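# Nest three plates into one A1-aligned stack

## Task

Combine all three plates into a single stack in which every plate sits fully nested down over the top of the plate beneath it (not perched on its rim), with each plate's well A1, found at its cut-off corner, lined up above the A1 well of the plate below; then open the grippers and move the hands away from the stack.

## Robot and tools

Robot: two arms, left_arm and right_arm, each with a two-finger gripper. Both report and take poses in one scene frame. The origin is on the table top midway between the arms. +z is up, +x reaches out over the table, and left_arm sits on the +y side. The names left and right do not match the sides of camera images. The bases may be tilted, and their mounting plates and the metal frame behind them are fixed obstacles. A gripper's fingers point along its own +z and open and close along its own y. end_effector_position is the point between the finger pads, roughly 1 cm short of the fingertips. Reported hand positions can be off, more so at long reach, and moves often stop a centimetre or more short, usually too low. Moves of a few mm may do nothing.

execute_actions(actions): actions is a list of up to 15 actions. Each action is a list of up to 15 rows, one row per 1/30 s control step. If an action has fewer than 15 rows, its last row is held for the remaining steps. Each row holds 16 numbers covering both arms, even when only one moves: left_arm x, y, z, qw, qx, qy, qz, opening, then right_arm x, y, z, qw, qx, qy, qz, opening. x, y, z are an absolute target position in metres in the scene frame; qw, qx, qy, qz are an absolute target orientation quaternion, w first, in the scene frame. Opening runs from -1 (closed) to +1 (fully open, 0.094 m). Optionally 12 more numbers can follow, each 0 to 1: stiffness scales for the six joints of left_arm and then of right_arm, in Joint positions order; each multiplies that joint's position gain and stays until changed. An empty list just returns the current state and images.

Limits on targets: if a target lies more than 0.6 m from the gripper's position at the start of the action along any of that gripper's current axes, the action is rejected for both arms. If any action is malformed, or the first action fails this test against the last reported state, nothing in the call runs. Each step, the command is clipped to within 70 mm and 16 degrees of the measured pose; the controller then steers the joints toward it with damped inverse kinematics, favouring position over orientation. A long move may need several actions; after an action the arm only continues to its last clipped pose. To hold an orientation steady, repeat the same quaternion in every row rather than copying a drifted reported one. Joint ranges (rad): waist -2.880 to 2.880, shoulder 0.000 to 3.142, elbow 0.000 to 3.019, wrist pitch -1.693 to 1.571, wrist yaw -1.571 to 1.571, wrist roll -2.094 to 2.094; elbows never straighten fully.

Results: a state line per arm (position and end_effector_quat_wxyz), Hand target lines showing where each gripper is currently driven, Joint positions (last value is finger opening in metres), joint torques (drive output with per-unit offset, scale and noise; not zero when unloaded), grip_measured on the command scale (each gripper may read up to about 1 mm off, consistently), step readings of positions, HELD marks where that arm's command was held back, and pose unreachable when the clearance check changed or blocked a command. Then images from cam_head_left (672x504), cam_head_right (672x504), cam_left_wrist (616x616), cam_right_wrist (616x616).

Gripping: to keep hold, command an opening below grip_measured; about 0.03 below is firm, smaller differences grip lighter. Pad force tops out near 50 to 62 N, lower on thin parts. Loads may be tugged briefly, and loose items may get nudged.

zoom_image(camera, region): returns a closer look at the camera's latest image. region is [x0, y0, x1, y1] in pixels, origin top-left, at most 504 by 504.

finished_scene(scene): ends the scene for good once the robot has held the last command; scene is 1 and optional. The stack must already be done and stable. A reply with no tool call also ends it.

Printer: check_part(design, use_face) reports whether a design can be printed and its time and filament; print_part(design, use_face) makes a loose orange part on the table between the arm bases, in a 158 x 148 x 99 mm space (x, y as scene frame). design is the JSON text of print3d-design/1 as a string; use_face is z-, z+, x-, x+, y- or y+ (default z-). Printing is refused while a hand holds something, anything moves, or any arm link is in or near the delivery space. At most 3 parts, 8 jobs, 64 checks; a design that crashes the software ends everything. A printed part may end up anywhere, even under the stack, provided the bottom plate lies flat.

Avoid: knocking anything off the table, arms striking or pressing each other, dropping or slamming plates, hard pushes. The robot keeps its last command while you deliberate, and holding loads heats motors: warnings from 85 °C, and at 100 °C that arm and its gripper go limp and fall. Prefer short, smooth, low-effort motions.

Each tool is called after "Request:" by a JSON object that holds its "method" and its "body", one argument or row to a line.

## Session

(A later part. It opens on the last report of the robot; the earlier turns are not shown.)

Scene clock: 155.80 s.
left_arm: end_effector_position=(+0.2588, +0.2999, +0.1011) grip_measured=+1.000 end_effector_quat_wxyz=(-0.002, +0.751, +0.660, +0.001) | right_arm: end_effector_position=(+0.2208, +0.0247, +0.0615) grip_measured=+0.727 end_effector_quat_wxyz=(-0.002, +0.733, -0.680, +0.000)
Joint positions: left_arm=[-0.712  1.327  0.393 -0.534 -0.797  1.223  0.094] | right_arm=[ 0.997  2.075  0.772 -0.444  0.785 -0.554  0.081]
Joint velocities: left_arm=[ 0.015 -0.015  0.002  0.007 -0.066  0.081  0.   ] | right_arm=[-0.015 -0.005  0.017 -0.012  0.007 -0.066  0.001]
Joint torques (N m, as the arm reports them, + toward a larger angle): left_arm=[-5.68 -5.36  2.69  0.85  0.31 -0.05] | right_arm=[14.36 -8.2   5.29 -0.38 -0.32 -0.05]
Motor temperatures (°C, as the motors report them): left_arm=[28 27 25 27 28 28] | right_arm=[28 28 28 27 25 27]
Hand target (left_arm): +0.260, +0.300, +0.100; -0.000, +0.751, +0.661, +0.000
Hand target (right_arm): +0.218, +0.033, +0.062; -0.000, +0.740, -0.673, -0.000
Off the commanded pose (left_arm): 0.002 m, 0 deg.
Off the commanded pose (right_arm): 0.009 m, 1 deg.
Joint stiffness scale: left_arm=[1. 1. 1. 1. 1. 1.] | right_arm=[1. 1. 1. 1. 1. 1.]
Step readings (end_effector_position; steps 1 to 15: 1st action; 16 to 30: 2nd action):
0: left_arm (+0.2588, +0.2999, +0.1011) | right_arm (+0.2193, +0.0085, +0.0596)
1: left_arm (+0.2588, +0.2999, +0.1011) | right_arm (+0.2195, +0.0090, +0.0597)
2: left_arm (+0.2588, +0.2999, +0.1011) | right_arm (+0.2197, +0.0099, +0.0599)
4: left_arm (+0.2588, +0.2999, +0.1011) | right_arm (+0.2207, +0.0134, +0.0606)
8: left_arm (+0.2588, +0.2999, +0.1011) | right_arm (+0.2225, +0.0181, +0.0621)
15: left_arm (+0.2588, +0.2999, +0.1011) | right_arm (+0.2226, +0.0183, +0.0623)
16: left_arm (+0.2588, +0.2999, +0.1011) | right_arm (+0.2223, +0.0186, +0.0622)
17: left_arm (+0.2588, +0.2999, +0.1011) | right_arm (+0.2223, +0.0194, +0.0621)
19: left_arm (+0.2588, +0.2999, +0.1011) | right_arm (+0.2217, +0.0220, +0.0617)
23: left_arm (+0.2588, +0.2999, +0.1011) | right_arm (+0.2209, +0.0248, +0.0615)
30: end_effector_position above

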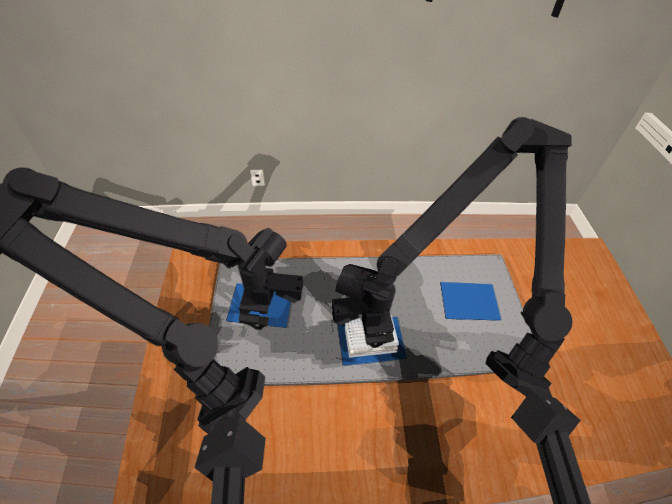

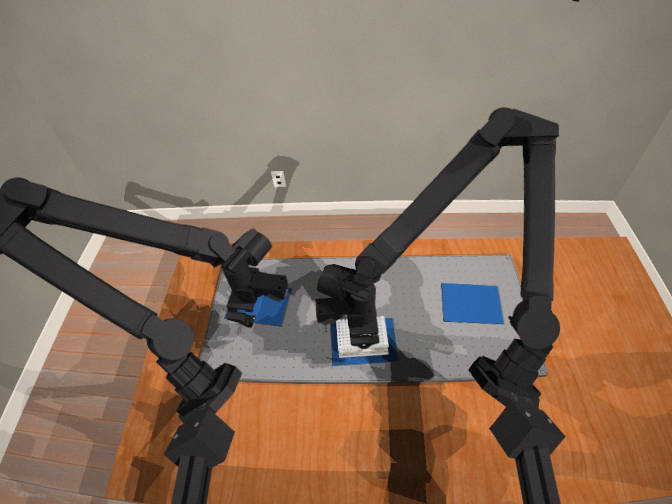

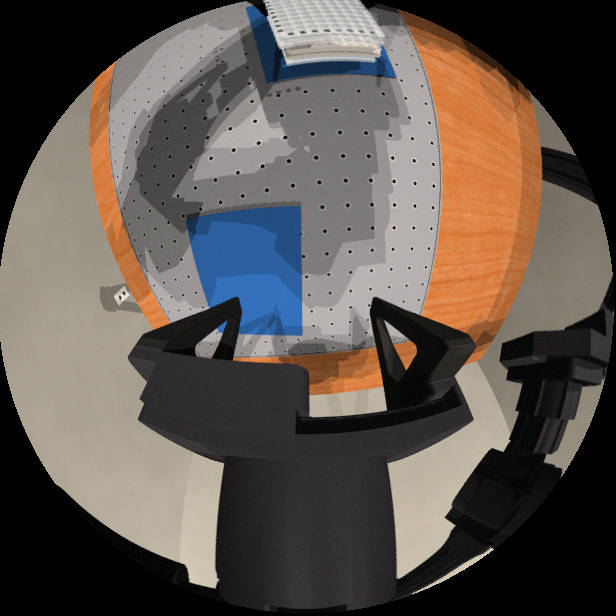

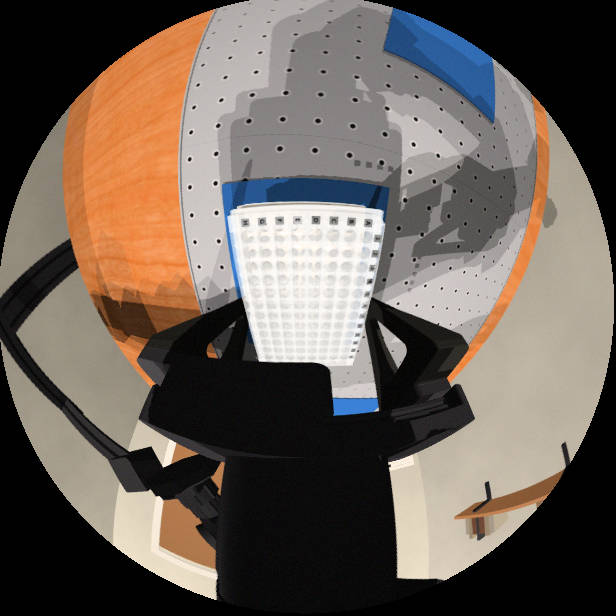

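Yaw looks fine; needs about 3.5 mm in −x, then down.

Request:
{"method": "execute_actions", "body": {
  "actions": [
    [[0.26,0.3,0.1,0,0.75,0.66,0,1,0.216,0.033,0.058,0,-0.74,0.6726,0,0.695]],
    [[0.26,0.3,0.1,0,0.75,0.66,0,1,0.216,0.033,0.054,0,-0.74,0.6726,0,0.695]],
    [[0.26,0.3,0.1,0,0.75,0.66,0,1,0.216,0.033,0.051,0,-0.74,0.6726,0,0.695]]
  ]
}}

Request:
{"method": "zoom_image", "body": {
  "camera": "cam_right_wrist",
  "region": [208,160,408,280]
}}

Request:
{"method": "zoom_image", "body": {
  "camera": "cam_left_wrist",
  "region": [260,10,400,80]
}}

Scene clock: 162.77 s.
left_arm: end_effector_position=(+0.2588, +0.2999, +0.1011) grip_measured=+1.000 end_effector_quat_wxyz=(-0.002, +0.751, +0.660, +0.001) | right_arm: end_effector_position=(+0.2151, +0.0248, +0.0563) grip_measured=+0.727 end_effector_quat_wxyz=(+0.002, +0.738, -0.674, +0.001)
Joint positions: left_arm=[-0.712  1.327  0.393 -0.534 -0.797  1.223  0.094] | right_arm=[ 0.997  2.096  0.772 -0.435  0.785 -0.561  0.081]
Joint velocities: left_arm=[-0.024  0.005 -0.007  0.002 -0.007  0.081  0.   ] | right_arm=[-0.005 -0.005 -0.002  0.007  0.007 -0.095 -0.   ]
Joint torques (N m, as the arm reports them, + toward a larger angle): left_arm=[-5.78 -5.24  2.74  0.71  0.31 -0.07] | right_arm=[12.71 -8.16  4.77  1.03 -0.12 -0.22]
Motor temperatures (°C, as the motors report them): left_arm=[28 27 25 27 28 28] | right_arm=[28 28 28 27 25 27]
Hand target (left_arm): +0.260, +0.300, +0.100; -0.000, +0.751, +0.661, +0.000
Hand target (right_arm): +0.216, +0.033, +0.051; +0.000, +0.740, -0.673, +0.000
Off the commanded pose (left_arm): 0.002 m, 0 deg.
Off the commanded pose (right_arm): 0.010 m, 0 deg.
Joint stiffness scale: left_arm=[1. 1. 1. 1. 1. 1.] | right_arm=[1. 1. 1. 1. 1. 1.]
Step readings (end_effector_position; steps 1 to 15: 1st action; 16 to 30: 2nd action; 31 to 45: 3rd action):
0: left_arm (+0.2588, +0.2999, +0.1011) | right_arm (+0.2208, +0.0247, +0.0615)
1: left_arm (+0.2588, +0.2999, +0.1011) | right_arm (+0.2207, +0.0246, +0.0614)
2: left_arm (+0.2588, +0.2999, +0.1011) | right_arm (+0.2204, +0.0246, +0.0612)
4: left_arm (+0.2588, +0.2999, +0.1011) | right_arm (+0.2195, +0.0244, +0.0604)
8: left_arm (+0.2588, +0.2999, +0.1011) | right_arm (+0.2180, +0.0241, +0.0593)
15: left_arm (+0.2588, +0.2999, +0.1011) | right_arm (+0.2179, +0.0240, +0.0592)
16: left_arm (+0.2588, +0.2999, +0.1011) | right_arm (+0.2179, +0.0240, +0.0592)
17: left_arm (+0.2588, +0.2999, +0.1011) | right_arm (+0.2177, +0.0240, +0.0590)
19: left_arm (+0.2588, +0.2999, +0.1011) | right_arm (+0.2170, +0.0238, +0.0584)
23: left_arm (+0.2588, +0.2999, +0.1011) | right_arm (+0.2160, +0.0236, +0.0577)
30: left_arm (+0.2588, +0.2999, +0.1011) | right_arm (+0.2159, +0.0236, +0.0576)
31: left_arm (+0.2588, +0.2999, +0.1011) | right_arm (+0.2160, +0.0238, +0.0576)
32: left_arm (+0.2588, +0.2999, +0.1011) | right_arm (+0.2160, +0.0242, +0.0574)
34: left_arm (+0.2588, +0.2999, +0.1011) | right_arm (+0.2158, +0.0247, +0.0570)
38: left_arm (+0.2588, +0.2999, +0.1011) | right_arm (+0.2152, +0.0248, +0.0564)
45: end_effector_position above

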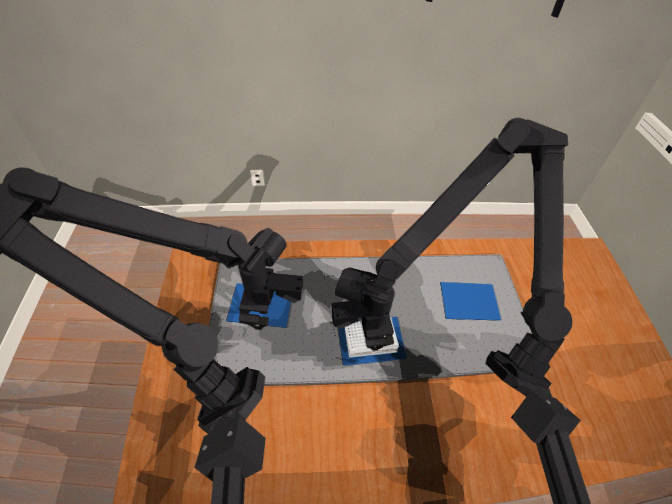

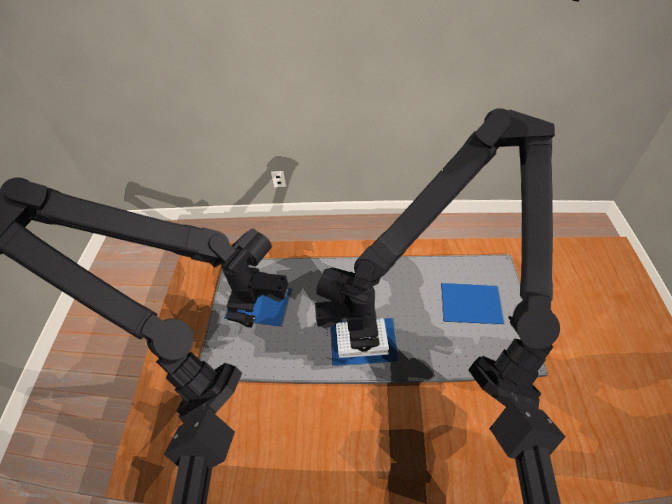

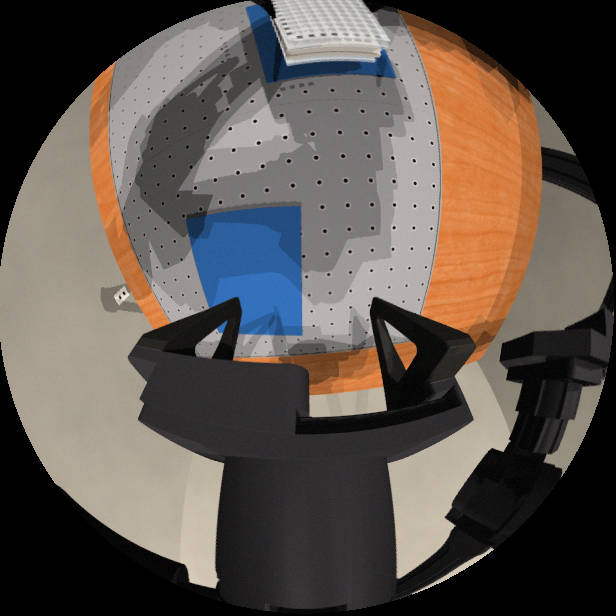

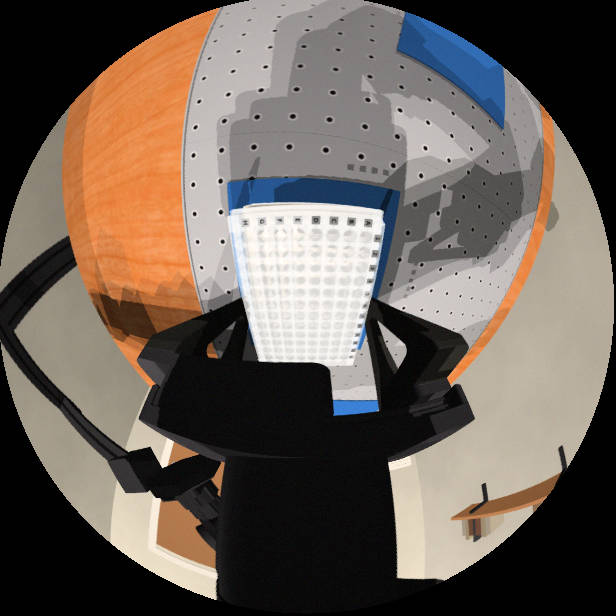

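Region (208, 160, 408, 280) of cam_right_wrist's 616x616 image, scaled by 2.520, with more detail than that image has; it fills the top 302 rows of this view, and the rest is white.

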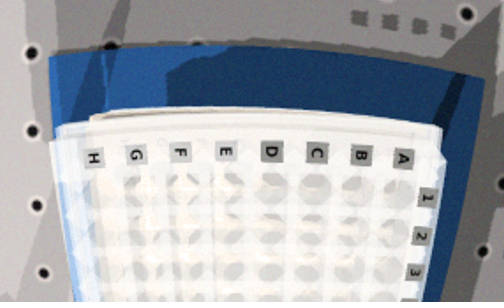

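Region (260, 10, 400, 80) of cam_left_wrist's 616x616 image, scaled by 3.600, with more detail than that image has.

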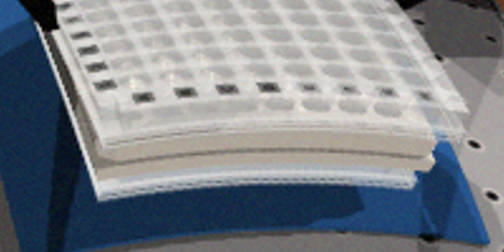

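Request:
{"method": "execute_actions", "body": {
  "actions": [
    [[0.26,0.3,0.1,0,0.75,0.66,0,1,0.22,0.033,0.049,0,-0.728,0.6856,0,0.695]],
    [[0.26,0.3,0.1,0,0.75,0.66,0,1,0.223,0.033,0.047,0,-0.728,0.6856,0,0.695]]
  ]
}}

Request:
{"method": "zoom_image", "body": {
  "camera": "cam_right_wrist",
  "region": [208,160,408,280]
}}

Scene clock: 167.17 s.
left_arm: end_effector_position=(+0.2588, +0.2999, +0.1011) grip_measured=+1.000 end_effector_quat_wxyz=(-0.002, +0.751, +0.660, +0.001) | right_arm: end_effector_position=(+0.2163, +0.0270, +0.0563) grip_measured=+0.727 end_effector_quat_wxyz=(-0.002, +0.735, -0.678, +0.000)
Joint positions: left_arm=[-0.712  1.327  0.393 -0.534 -0.797  1.223  0.094] | right_arm=[ 0.997  2.096  0.772 -0.422  0.785 -0.562  0.081]
Joint velocities: left_arm=[-0.015 -0.005  0.002 -0.017  0.051  0.081  0.   ] | right_arm=[-0.015 -0.005 -0.002 -0.007 -0.051  0.022  0.   ]
Joint torques (N m, as the arm reports them, + toward a larger angle): left_arm=[-5.54 -5.35  2.8   0.79  0.31 -0.05] | right_arm=[10.7  -8.29  5.17  1.03  0.05 -0.13]
Motor temperatures (°C, as the motors report them): left_arm=[28 27 25 27 28 28] | right_arm=[28 28 28 27 25 27]
Hand target (left_arm): +0.260, +0.300, +0.100; -0.000, +0.751, +0.661, +0.000
Hand target (right_arm): +0.223, +0.032, +0.047; +0.000, +0.728, -0.686, +0.000
Off the commanded pose (left_arm): 0.002 m, 0 deg.
Off the commanded pose (right_arm): 0.013 m, 1 deg.
Joint stiffness scale: left_arm=[1. 1. 1. 1. 1. 1.] | right_arm=[1. 1. 1. 1. 1. 1.]
Step readings (end_effector_position; steps 1 to 15: 1st action; 16 to 30: 2nd action):
0: left_arm (+0.2588, +0.2999, +0.1011) | right_arm (+0.2151, +0.0248, +0.0563)
1: left_arm (+0.2588, +0.2999, +0.1011) | right_arm (+0.2152, +0.0250, +0.0563)
2: left_arm (+0.2588, +0.2999, +0.1011) | right_arm (+0.2154, +0.0253, +0.0563)
4: left_arm (+0.2588, +0.2999, +0.1011) | right_arm (+0.2156, +0.0257, +0.0563)
8: left_arm (+0.2588, +0.2999, +0.1011) | right_arm (+0.2157, +0.0259, +0.0563)
15: left_arm (+0.2588, +0.2999, +0.1011) | right_arm (+0.2157, +0.0259, +0.0563)
16: left_arm (+0.2588, +0.2999, +0.1011) | right_arm (+0.2158, +0.0261, +0.0563)
17: left_arm (+0.2588, +0.2999, +0.1011) | right_arm (+0.2160, +0.0264, +0.0563)
19: left_arm (+0.2588, +0.2999, +0.1011) | right_arm (+0.2162, +0.0269, +0.0563)
23: left_arm (+0.2588, +0.2999, +0.1011) | right_arm (+0.2163, +0.0270, +0.0563)
30: end_effector_position above

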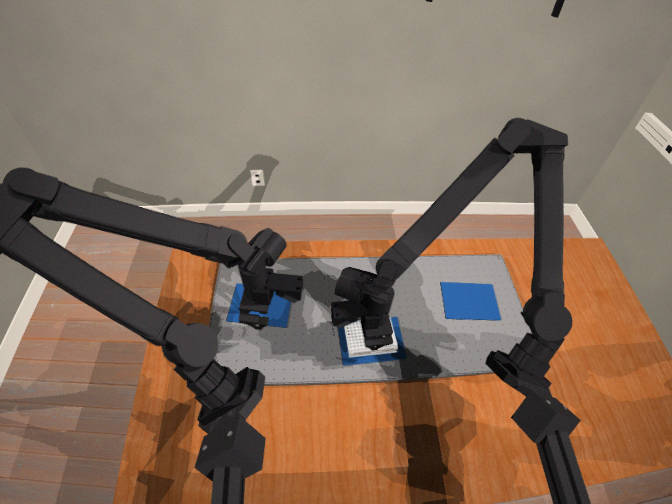

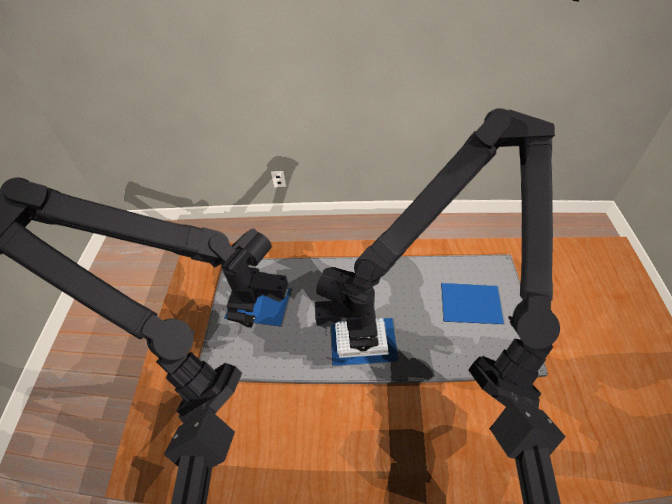

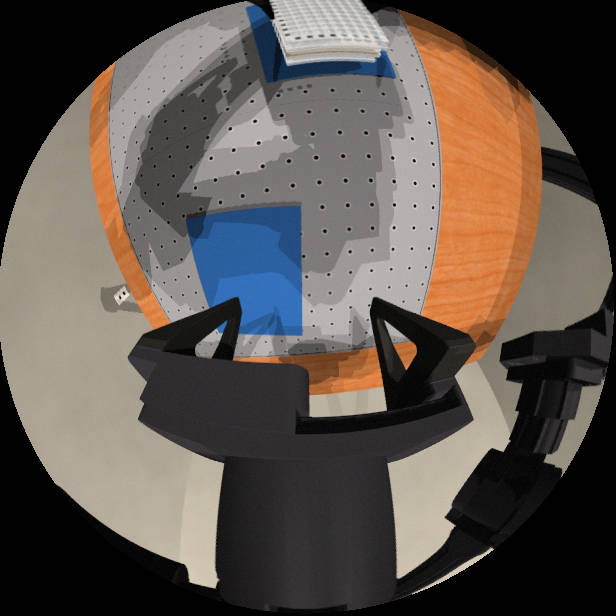

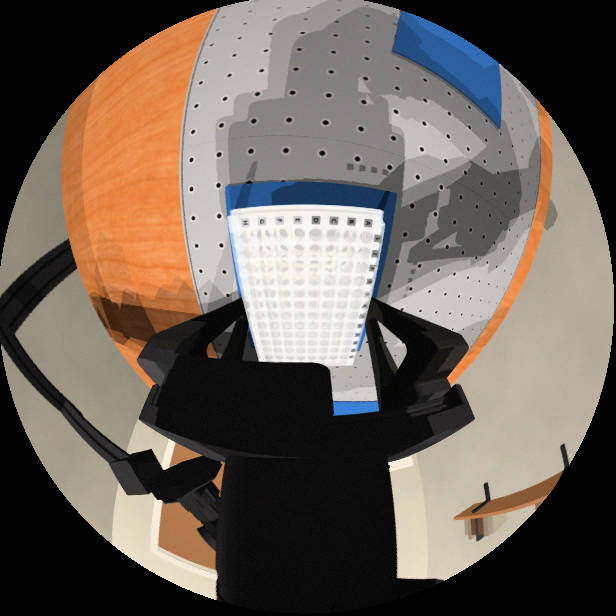

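Region (208, 160, 408, 280) of cam_right_wrist's 616x616 image, scaled by 2.520, with more detail than that image has; it fills the top 302 rows of this view, and the rest is white.

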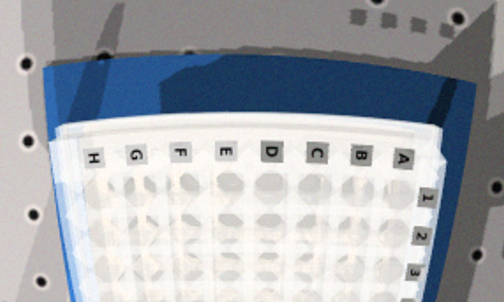

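Aim to land at +x,+y of the goal, then slide diagonally as before.

Request:
{"method": "execute_actions", "body": {
  "actions": [
    [[0.26,0.3,0.1,0,0.75,0.66,0,1,0.225,0.031,0.045,0,-0.728,0.6856,0,0.695]],
    [[0.26,0.3,0.1,0,0.75,0.66,0,1,0.226,0.03,0.043,0,-0.728,0.6856,0,0.695]],
    [[0.26,0.3,0.1,0,0.75,0.66,0,1,0.226,0.03,0.041,0,-0.728,0.6856,0,0.695]]
  ]
}}

Request:
{"method": "zoom_image", "body": {
  "camera": "cam_right_wrist",
  "region": [208,160,408,280]
}}

Request:
{"method": "zoom_image", "body": {
  "camera": "cam_left_wrist",
  "region": [260,10,400,80]
}}

Scene clock: 174.07 s.
left_arm: end_effector_position=(+0.2588, +0.2999, +0.1011) grip_measured=+1.000 end_effector_quat_wxyz=(-0.002, +0.751, +0.660, +0.001) | right_arm: end_effector_position=(+0.2193, +0.0277, +0.0539) grip_measured=+0.727 end_effector_quat_wxyz=(-0.004, +0.733, -0.680, -0.001)
Joint positions: left_arm=[-0.712  1.327  0.393 -0.534 -0.797  1.223  0.094] | right_arm=[ 0.987  2.096  0.772 -0.406  0.787 -0.574  0.081]
Joint velocities: left_arm=[-0.005  0.015 -0.002 -0.007  0.051  0.051  0.   ] | right_arm=[ 0.005 -0.005  0.002 -0.002 -0.022 -0.154 -0.   ]
Joint torques (N m, as the arm reports them, + toward a larger angle): left_arm=[-5.58 -5.23  2.7   0.81  0.31 -0.03] | right_arm=[10.03 -8.5   4.37  1.5   0.15 -0.31]
Motor temperatures (°C, as the motors report them): left_arm=[28 27 25 27 28 28] | right_arm=[28 28 28 27 25 27]
Hand target (left_arm): +0.260, +0.300, +0.100; -0.000, +0.751, +0.661, +0.000
Hand target (right_arm): +0.226, +0.029, +0.041; +0.000, +0.728, -0.686, +0.000
Off the commanded pose (left_arm): 0.002 m, 0 deg.
Off the commanded pose (right_arm): 0.015 m, 1 deg.
Joint stiffness scale: left_arm=[1. 1. 1. 1. 1. 1.] | right_arm=[1. 1. 1. 1. 1. 1.]
Step readings (end_effector_position; steps 1 to 15: 1st action; 16 to 30: 2nd action; 31 to 45: 3rd action):
0: left_arm (+0.2588, +0.2999, +0.1011) | right_arm (+0.2163, +0.0270, +0.0563)
1: left_arm (+0.2588, +0.2999, +0.1011) | right_arm (+0.2165, +0.0272, +0.0562)
2: left_arm (+0.2588, +0.2999, +0.1011) | right_arm (+0.2169, +0.0274, +0.0560)
4: left_arm (+0.2588, +0.2999, +0.1011) | right_arm (+0.2178, +0.0273, +0.0550)
8: left_arm (+0.2588, +0.2999, +0.1011) | right_arm (+0.2183, +0.0271, +0.0544)
15: left_arm (+0.2588, +0.2999, +0.1011) | right_arm (+0.2183, +0.0271, +0.0544)
16: left_arm (+0.2588, +0.2999, +0.1011) | right_arm (+0.2185, +0.0272, +0.0544)
17: left_arm (+0.2588, +0.2999, +0.1011) | right_arm (+0.2188, +0.0273, +0.0543)
19: left_arm (+0.2588, +0.2999, +0.1011) | right_arm (+0.2191, +0.0273, +0.0539)
23: left_arm (+0.2588, +0.2999, +0.1011) | right_arm (+0.2191, +0.0273, +0.0539)
30: left_arm (+0.2588, +0.2999, +0.1011) | right_arm (+0.2191, +0.0273, +0.0539)
31: left_arm (+0.2588, +0.2999, +0.1011) | right_arm (+0.2192, +0.0275, +0.0539)
32: left_arm (+0.2588, +0.2999, +0.1011) | right_arm (+0.2193, +0.0277, +0.0539)
34: left_arm (+0.2588, +0.2999, +0.1011) | right_arm (+0.2193, +0.0277, +0.0539)
38: left_arm (+0.2588, +0.2999, +0.1011) | right_arm (+0.2193, +0.0277, +0.0539)
45: end_effector_position above

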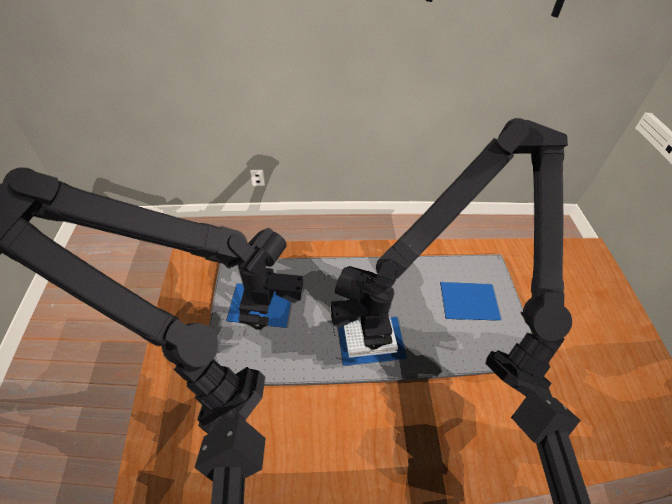

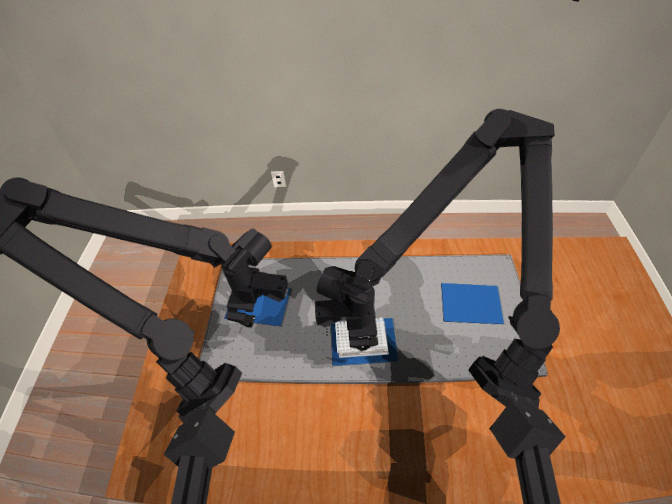

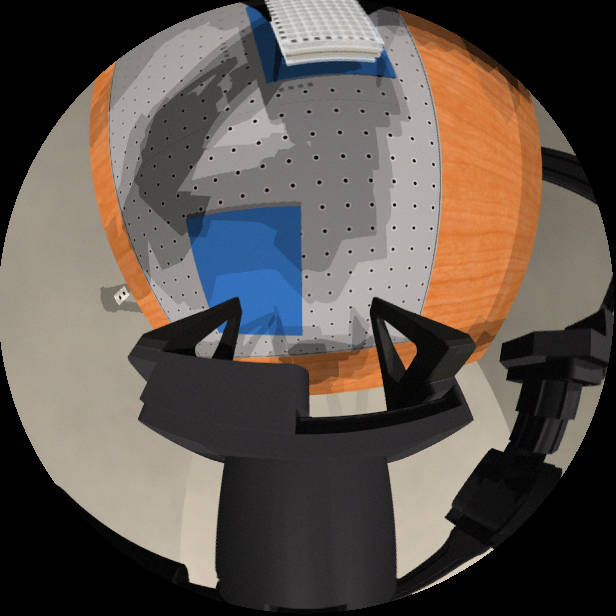

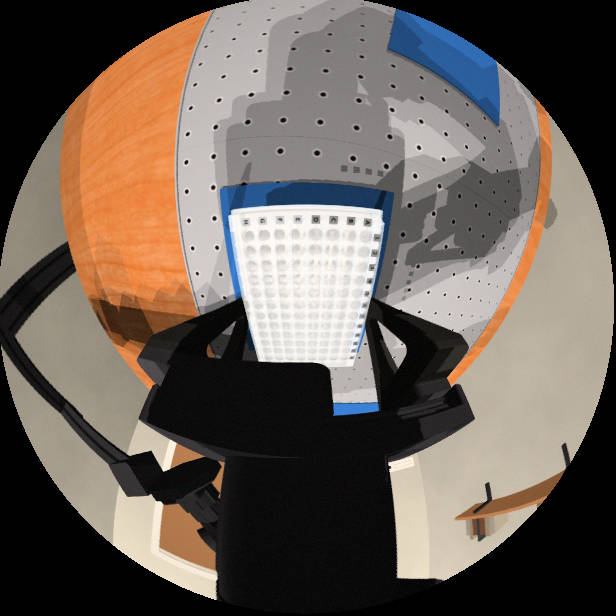

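Region (208, 160, 408, 280) of cam_right_wrist's 616x616 image, scaled by 2.520, with more detail than that image has; it fills the top 302 rows of this view, and the rest is white.

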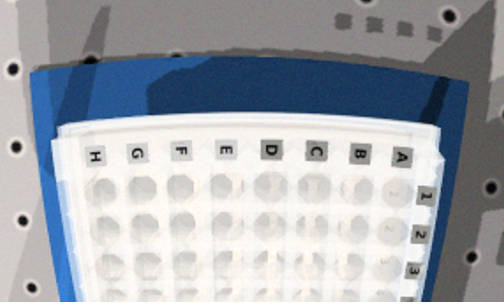

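Region (260, 10, 400, 80) of cam_left_wrist's 616x616 image, scaled by 3.600, with more detail than that image has.

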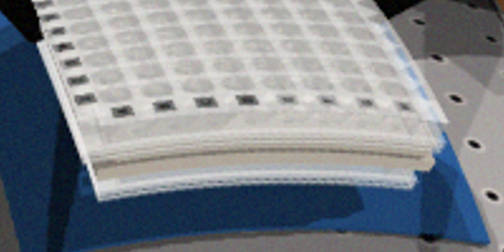

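Request:
{"method": "execute_actions", "body": {
  "actions": [
    [[0.26,0.3,0.1,0,0.75,0.66,0,1,0.222,0.027,0.046,0,-0.732,0.681,0,0.695]],
    [[0.26,0.3,0.1,0,0.75,0.66,0,1,0.22,0.025,0.049,0,-0.732,0.681,0,0.695]],
    [[0.26,0.3,0.1,0,0.75,0.66,0,1,0.2185,0.023,0.05,0,-0.732,0.681,0,0.695]],
    [[0.26,0.3,0.1,0,0.75,0.66,0,1,0.2175,0.021,0.051,0,-0.732,0.681,0,0.695]]
  ]
}}

Request:
{"method": "zoom_image", "body": {
  "camera": "cam_right_wrist",
  "region": [208,160,408,280]
}}

Request:
{"method": "zoom_image", "body": {
  "camera": "cam_left_wrist",
  "region": [260,10,400,80]
}}

Scene clock: 180.33 s.
left_arm: end_effector_position=(+0.2588, +0.2999, +0.1011) grip_measured=+1.000 end_effector_quat_wxyz=(-0.002, +0.751, +0.660, +0.001) | right_arm: end_effector_position=(+0.2190, +0.0272, +0.0539) grip_measured=+0.727 end_effector_quat_wxyz=(-0.004, +0.733, -0.680, -0.001)
Joint positions: left_arm=[-0.712  1.327  0.393 -0.534 -0.797  1.223  0.094] | right_arm=[ 0.987  2.095  0.771 -0.406  0.787 -0.574  0.081]
Joint velocities: left_arm=[ 0.005 -0.005  0.002 -0.037 -0.081 -0.066  0.   ] | right_arm=[-0.005 -0.005 -0.007 -0.012  0.051 -0.037 -0.   ]
Joint torques (N m, as the arm reports them, + toward a larger angle): left_arm=[-5.87 -5.16  2.69  0.8   0.29 -0.06] | right_arm=[ 12.06 -10.71   1.9    0.64  -0.06  -0.06]
Motor temperatures (°C, as the motors report them): left_arm=[28 27 25 27 28 28] | right_arm=[28 29 28 27 25 27]
Hand target (left_arm): +0.260, +0.300, +0.100; -0.000, +0.751, +0.661, +0.000
Hand target (right_arm): +0.218, +0.021, +0.051; -0.000, +0.732, -0.681, +0.000
Off the commanded pose (left_arm): 0.002 m, 0 deg.
Off the commanded pose (right_arm): 0.007 m, 1 deg.
Joint stiffness scale: left_arm=[1. 1. 1. 1. 1. 1.] | right_arm=[1. 1. 1. 1. 1. 1.]
Step readings (end_effector_position; steps 1 to 15: 1st action; 16 to 30: 2nd action; 31 to 45: 3rd action; 46 to 60: 4th action):
0: left_arm (+0.2588, +0.2999, +0.1011) | right_arm (+0.2193, +0.0277, +0.0539)
1: left_arm (+0.2588, +0.2999, +0.1011) | right_arm (+0.2193, +0.0277, +0.0539)
2: left_arm (+0.2588, +0.2999, +0.1011) | right_arm (+0.2193, +0.0277, +0.0539)
4: left_arm (+0.2588, +0.2999, +0.1011) | right_arm (+0.2193, +0.0277, +0.0539)
8: left_arm (+0.2588, +0.2999, +0.1011) | right_arm (+0.2193, +0.0277, +0.0539)
15: left_arm (+0.2588, +0.2999, +0.1011) | right_arm (+0.2193, +0.0277, +0.0539)
16: left_arm (+0.2588, +0.2999, +0.1011) | right_arm (+0.2193, +0.0277, +0.0539)
17: left_arm (+0.2588, +0.2999, +0.1011) | right_arm (+0.2193, +0.0277, +0.0539)
19: left_arm (+0.2588, +0.2999, +0.1011) | right_arm (+0.2193, +0.0277, +0.0539)
23: left_arm (+0.2588, +0.2999, +0.1011) | right_arm (+0.2193, +0.0277, +0.0539)
30: left_arm (+0.2588, +0.2999, +0.1011) | right_arm (+0.2193, +0.0277, +0.0539)
31: left_arm (+0.2588, +0.2999, +0.1011) | right_arm (+0.2193, +0.0277, +0.0539)
32: left_arm (+0.2588, +0.2999, +0.1011) | right_arm (+0.2193, +0.0277, +0.0539)
34: left_arm (+0.2588, +0.2999, +0.1011) | right_arm (+0.2193, +0.0277, +0.0539)
38: left_arm (+0.2588, +0.2999, +0.1011) | right_arm (+0.2193, +0.0277, +0.0539)
45: left_arm (+0.2588, +0.2999, +0.1011) | right_arm (+0.2193, +0.0277, +0.0539)
46: left_arm (+0.2588, +0.2999, +0.1011) | right_arm (+0.2190, +0.0273, +0.0538)
47: left_arm (+0.2588, +0.2999, +0.1011) | right_arm (+0.2190, +0.0272, +0.0539)
49: left_arm (+0.2588, +0.2999, +0.1011) | right_arm (+0.2190, +0.0272, +0.0539)
53: left_arm (+0.2588, +0.2999, +0.1011) | right_arm (+0.2190, +0.0272, +0.0539)
60: end_effector_position above

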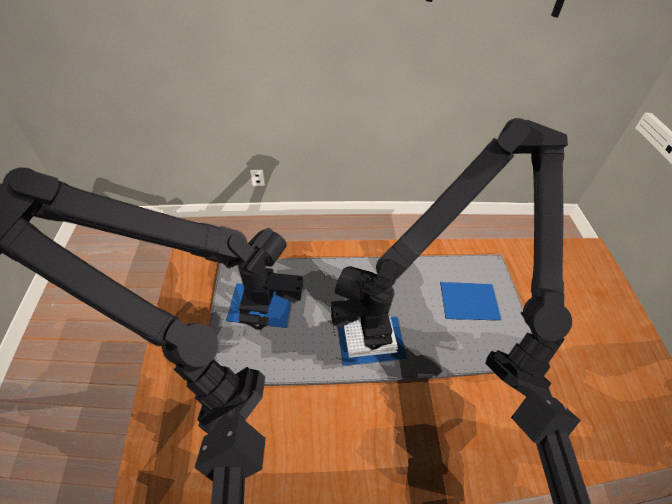

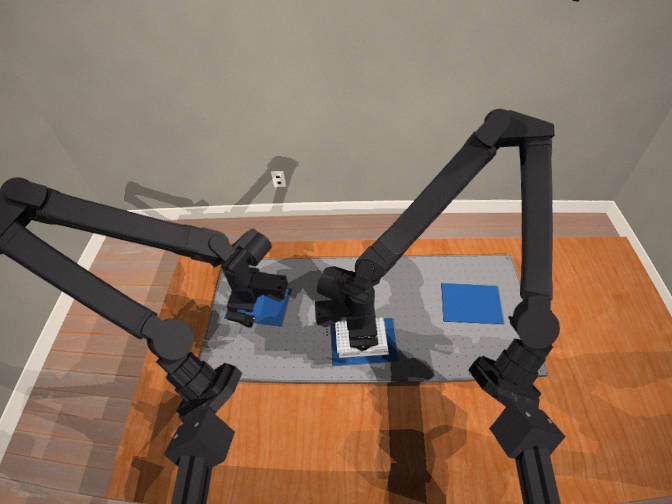

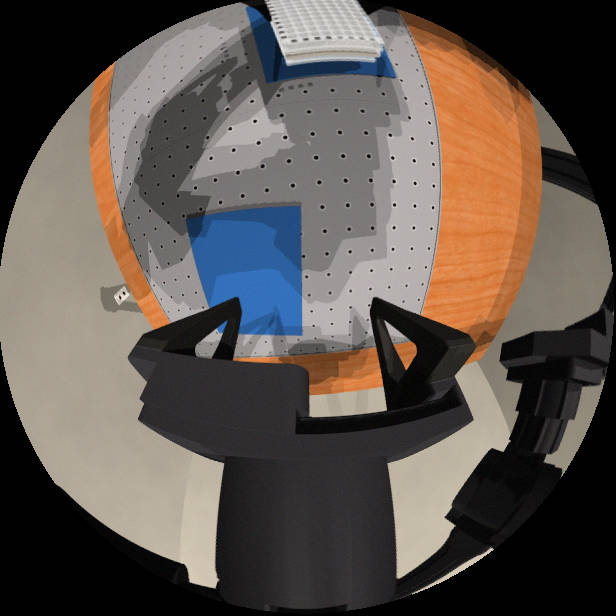

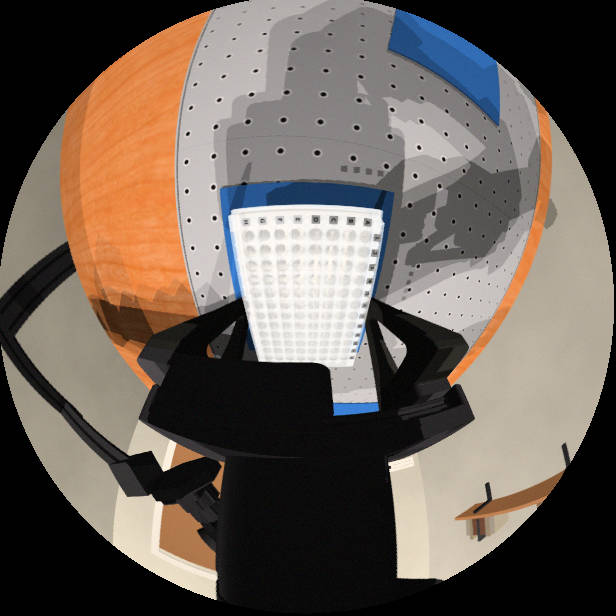

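Region (208, 160, 408, 280) of cam_right_wrist's 616x616 image, scaled by 2.520, with more detail than that image has; it fills the top 302 rows of this view, and the rest is white.

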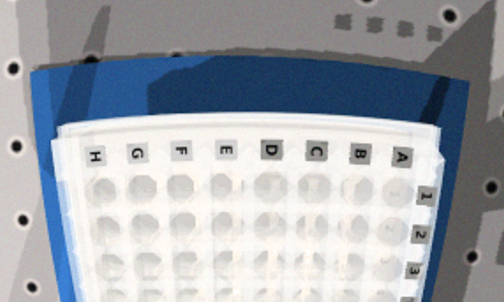

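Region (260, 10, 400, 80) of cam_left_wrist's 616x616 image, scaled by 3.600, with more detail than that image has.

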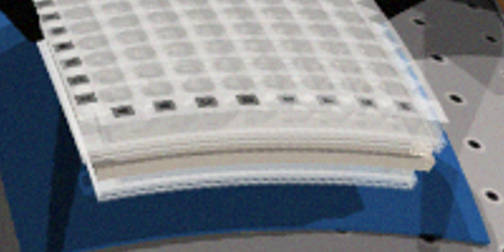

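Request:
{"method": "execute_actions", "body": {
  "actions": [
    [[0.26,0.3,0.1,0,0.75,0.66,0,1,0.217,0.02,0.051,0,-0.732,0.681,0,0.695]],
    [[0.26,0.3,0.1,0,0.75,0.66,0,1,0.2163,0.019,0.051,0,-0.732,0.681,0,0.695]],
    [[0.26,0.3,0.1,0,0.75,0.66,0,1,0.2156,0.018,0.051,0,-0.732,0.681,0,0.695]]
  ]
}}

Request:
{"method": "zoom_image", "body": {
  "camera": "cam_right_wrist",
  "region": [208,160,408,280]
}}

Request:
{"method": "zoom_image", "body": {
  "camera": "cam_left_wrist",
  "region": [260,10,400,80]
}}

Scene clock: 187.77 s.
left_arm: end_effector_position=(+0.2588, +0.2999, +0.1011) grip_measured=+1.000 end_effector_quat_wxyz=(-0.002, +0.751, +0.660, +0.001) | right_arm: end_effector_position=(+0.2184, +0.0259, +0.0539) grip_measured=+0.727 end_effector_quat_wxyz=(-0.004, +0.734, -0.679, -0.001)
Joint positions: left_arm=[-0.712  1.327  0.393 -0.534 -0.797  1.223  0.094] | right_arm=[ 0.987  2.093  0.768 -0.406  0.787 -0.574  0.081]
Joint velocities: left_arm=[ 0.015  0.005 -0.007 -0.022 -0.051  0.037  0.   ] | right_arm=[-0.005  0.005  0.007  0.017 -0.007 -0.11  -0.001]
Joint torques (N m, as the arm reports them, + toward a larger angle): left_arm=[-5.82 -5.17  2.71  0.86  0.34 -0.07] | right_arm=[ 12.61 -10.66   1.4    0.82  -0.06  -0.03]
Motor temperatures (°C, as the motors report them): left_arm=[28 27 25 27 28 28] | right_arm=[28 29 28 27 25 27]
Hand target (left_arm): +0.260, +0.300, +0.100; -0.000, +0.751, +0.661, +0.000
Hand target (right_arm): +0.216, +0.018, +0.051; +0.000, +0.732, -0.681, +0.000
Off the commanded pose (left_arm): 0.002 m, 0 deg.
Off the commanded pose (right_arm): 0.009 m, 0 deg.
Joint stiffness scale: left_arm=[1. 1. 1. 1. 1. 1.] | right_arm=[1. 1. 1. 1. 1. 1.]
Step readings (end_effector_position; steps 1 to 15: 1st action; 16 to 30: 2nd action; 31 to 45: 3rd action):
0: left_arm (+0.2588, +0.2999, +0.1011) | right_arm (+0.2190, +0.0272, +0.0539)
1: left_arm (+0.2588, +0.2999, +0.1011) | right_arm (+0.2190, +0.0272, +0.0539)
2: left_arm (+0.2588, +0.2999, +0.1011) | right_arm (+0.2190, +0.0272, +0.0539)
4: left_arm (+0.2588, +0.2999, +0.1011) | right_arm (+0.2190, +0.0272, +0.0539)
8: left_arm (+0.2588, +0.2999, +0.1011) | right_arm (+0.2190, +0.0272, +0.0539)
15: left_arm (+0.2588, +0.2999, +0.1011) | right_arm (+0.2190, +0.0272, +0.0539)
16: left_arm (+0.2588, +0.2999, +0.1011) | right_arm (+0.2189, +0.0270, +0.0538)
17: left_arm (+0.2588, +0.2999, +0.1011) | right_arm (+0.2187, +0.0267, +0.0538)
19: left_arm (+0.2588, +0.2999, +0.1011) | right_arm (+0.2186, +0.0263, +0.0539)
23: left_arm (+0.2588, +0.2999, +0.1011) | right_arm (+0.2183, +0.0258, +0.0539)
30: left_arm (+0.2588, +0.2999, +0.1011) | right_arm (+0.2183, +0.0258, +0.0539)
31: left_arm (+0.2588, +0.2999, +0.1011) | right_arm (+0.2183, +0.0258, +0.0539)
32: left_arm (+0.2588, +0.2999, +0.1011) | right_arm (+0.2184, +0.0259, +0.0539)
34: left_arm (+0.2588, +0.2999, +0.1011) | right_arm (+0.2184, +0.0259, +0.0539)
38: left_arm (+0.2588, +0.2999, +0.1011) | right_arm (+0.2184, +0.0259, +0.0539)
45: end_effector_position above

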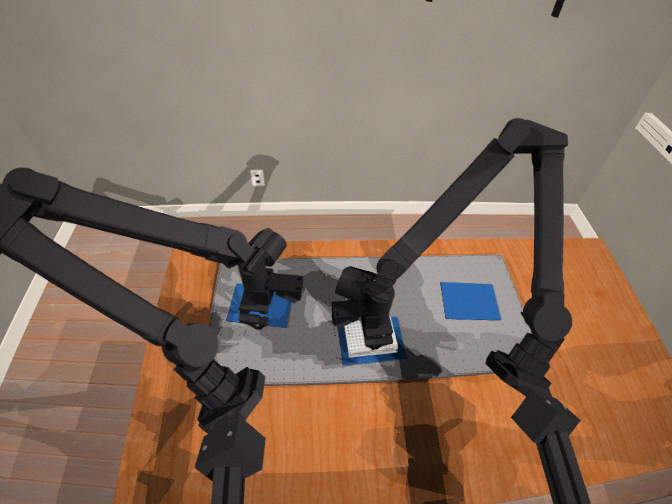

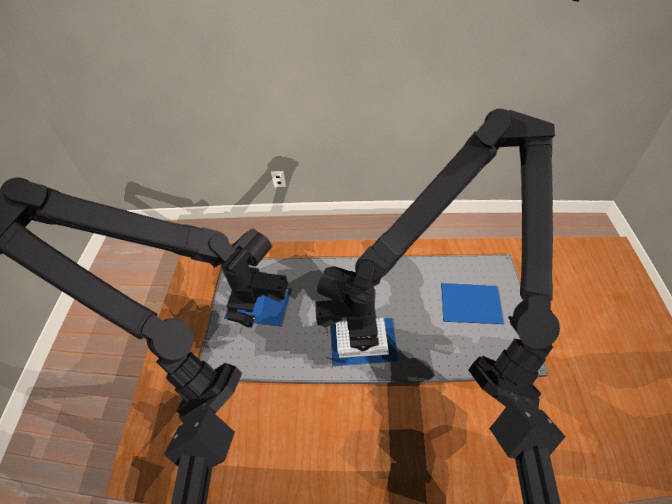

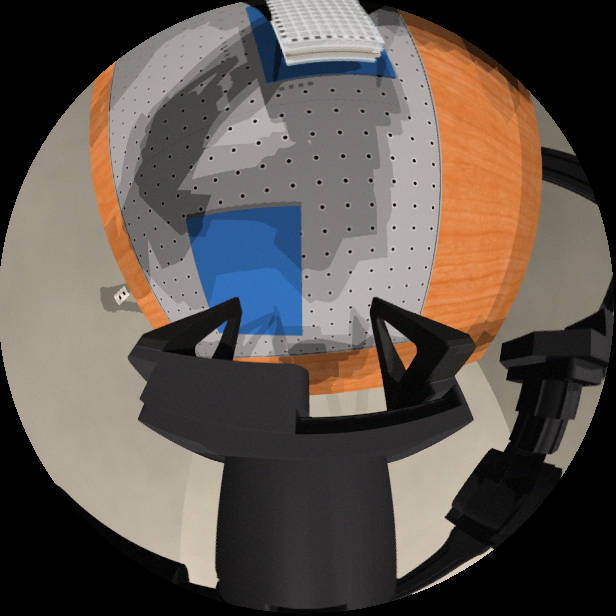

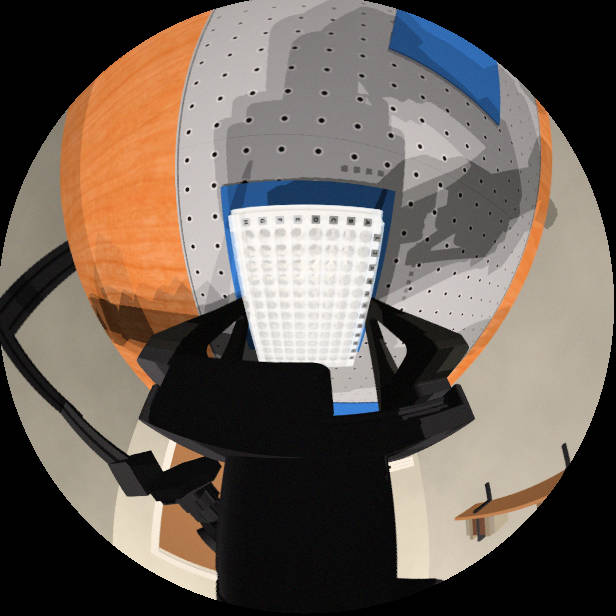

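Region (208, 160, 408, 280) of cam_right_wrist's 616x616 image, scaled by 2.520, with more detail than that image has; it fills the top 302 rows of this view, and the rest is white.

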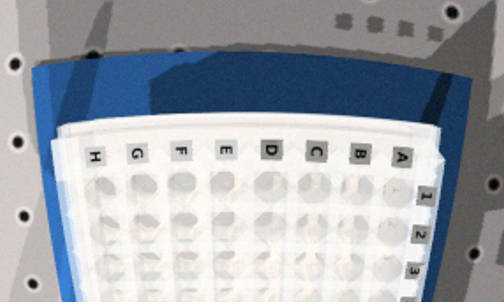

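Region (260, 10, 400, 80) of cam_left_wrist's 616x616 image, scaled by 3.600, with more detail than that image has.

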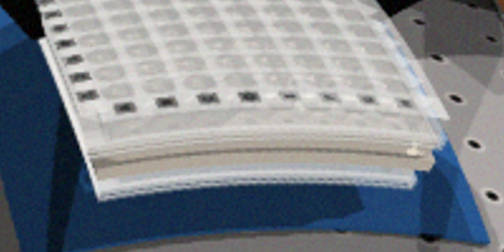

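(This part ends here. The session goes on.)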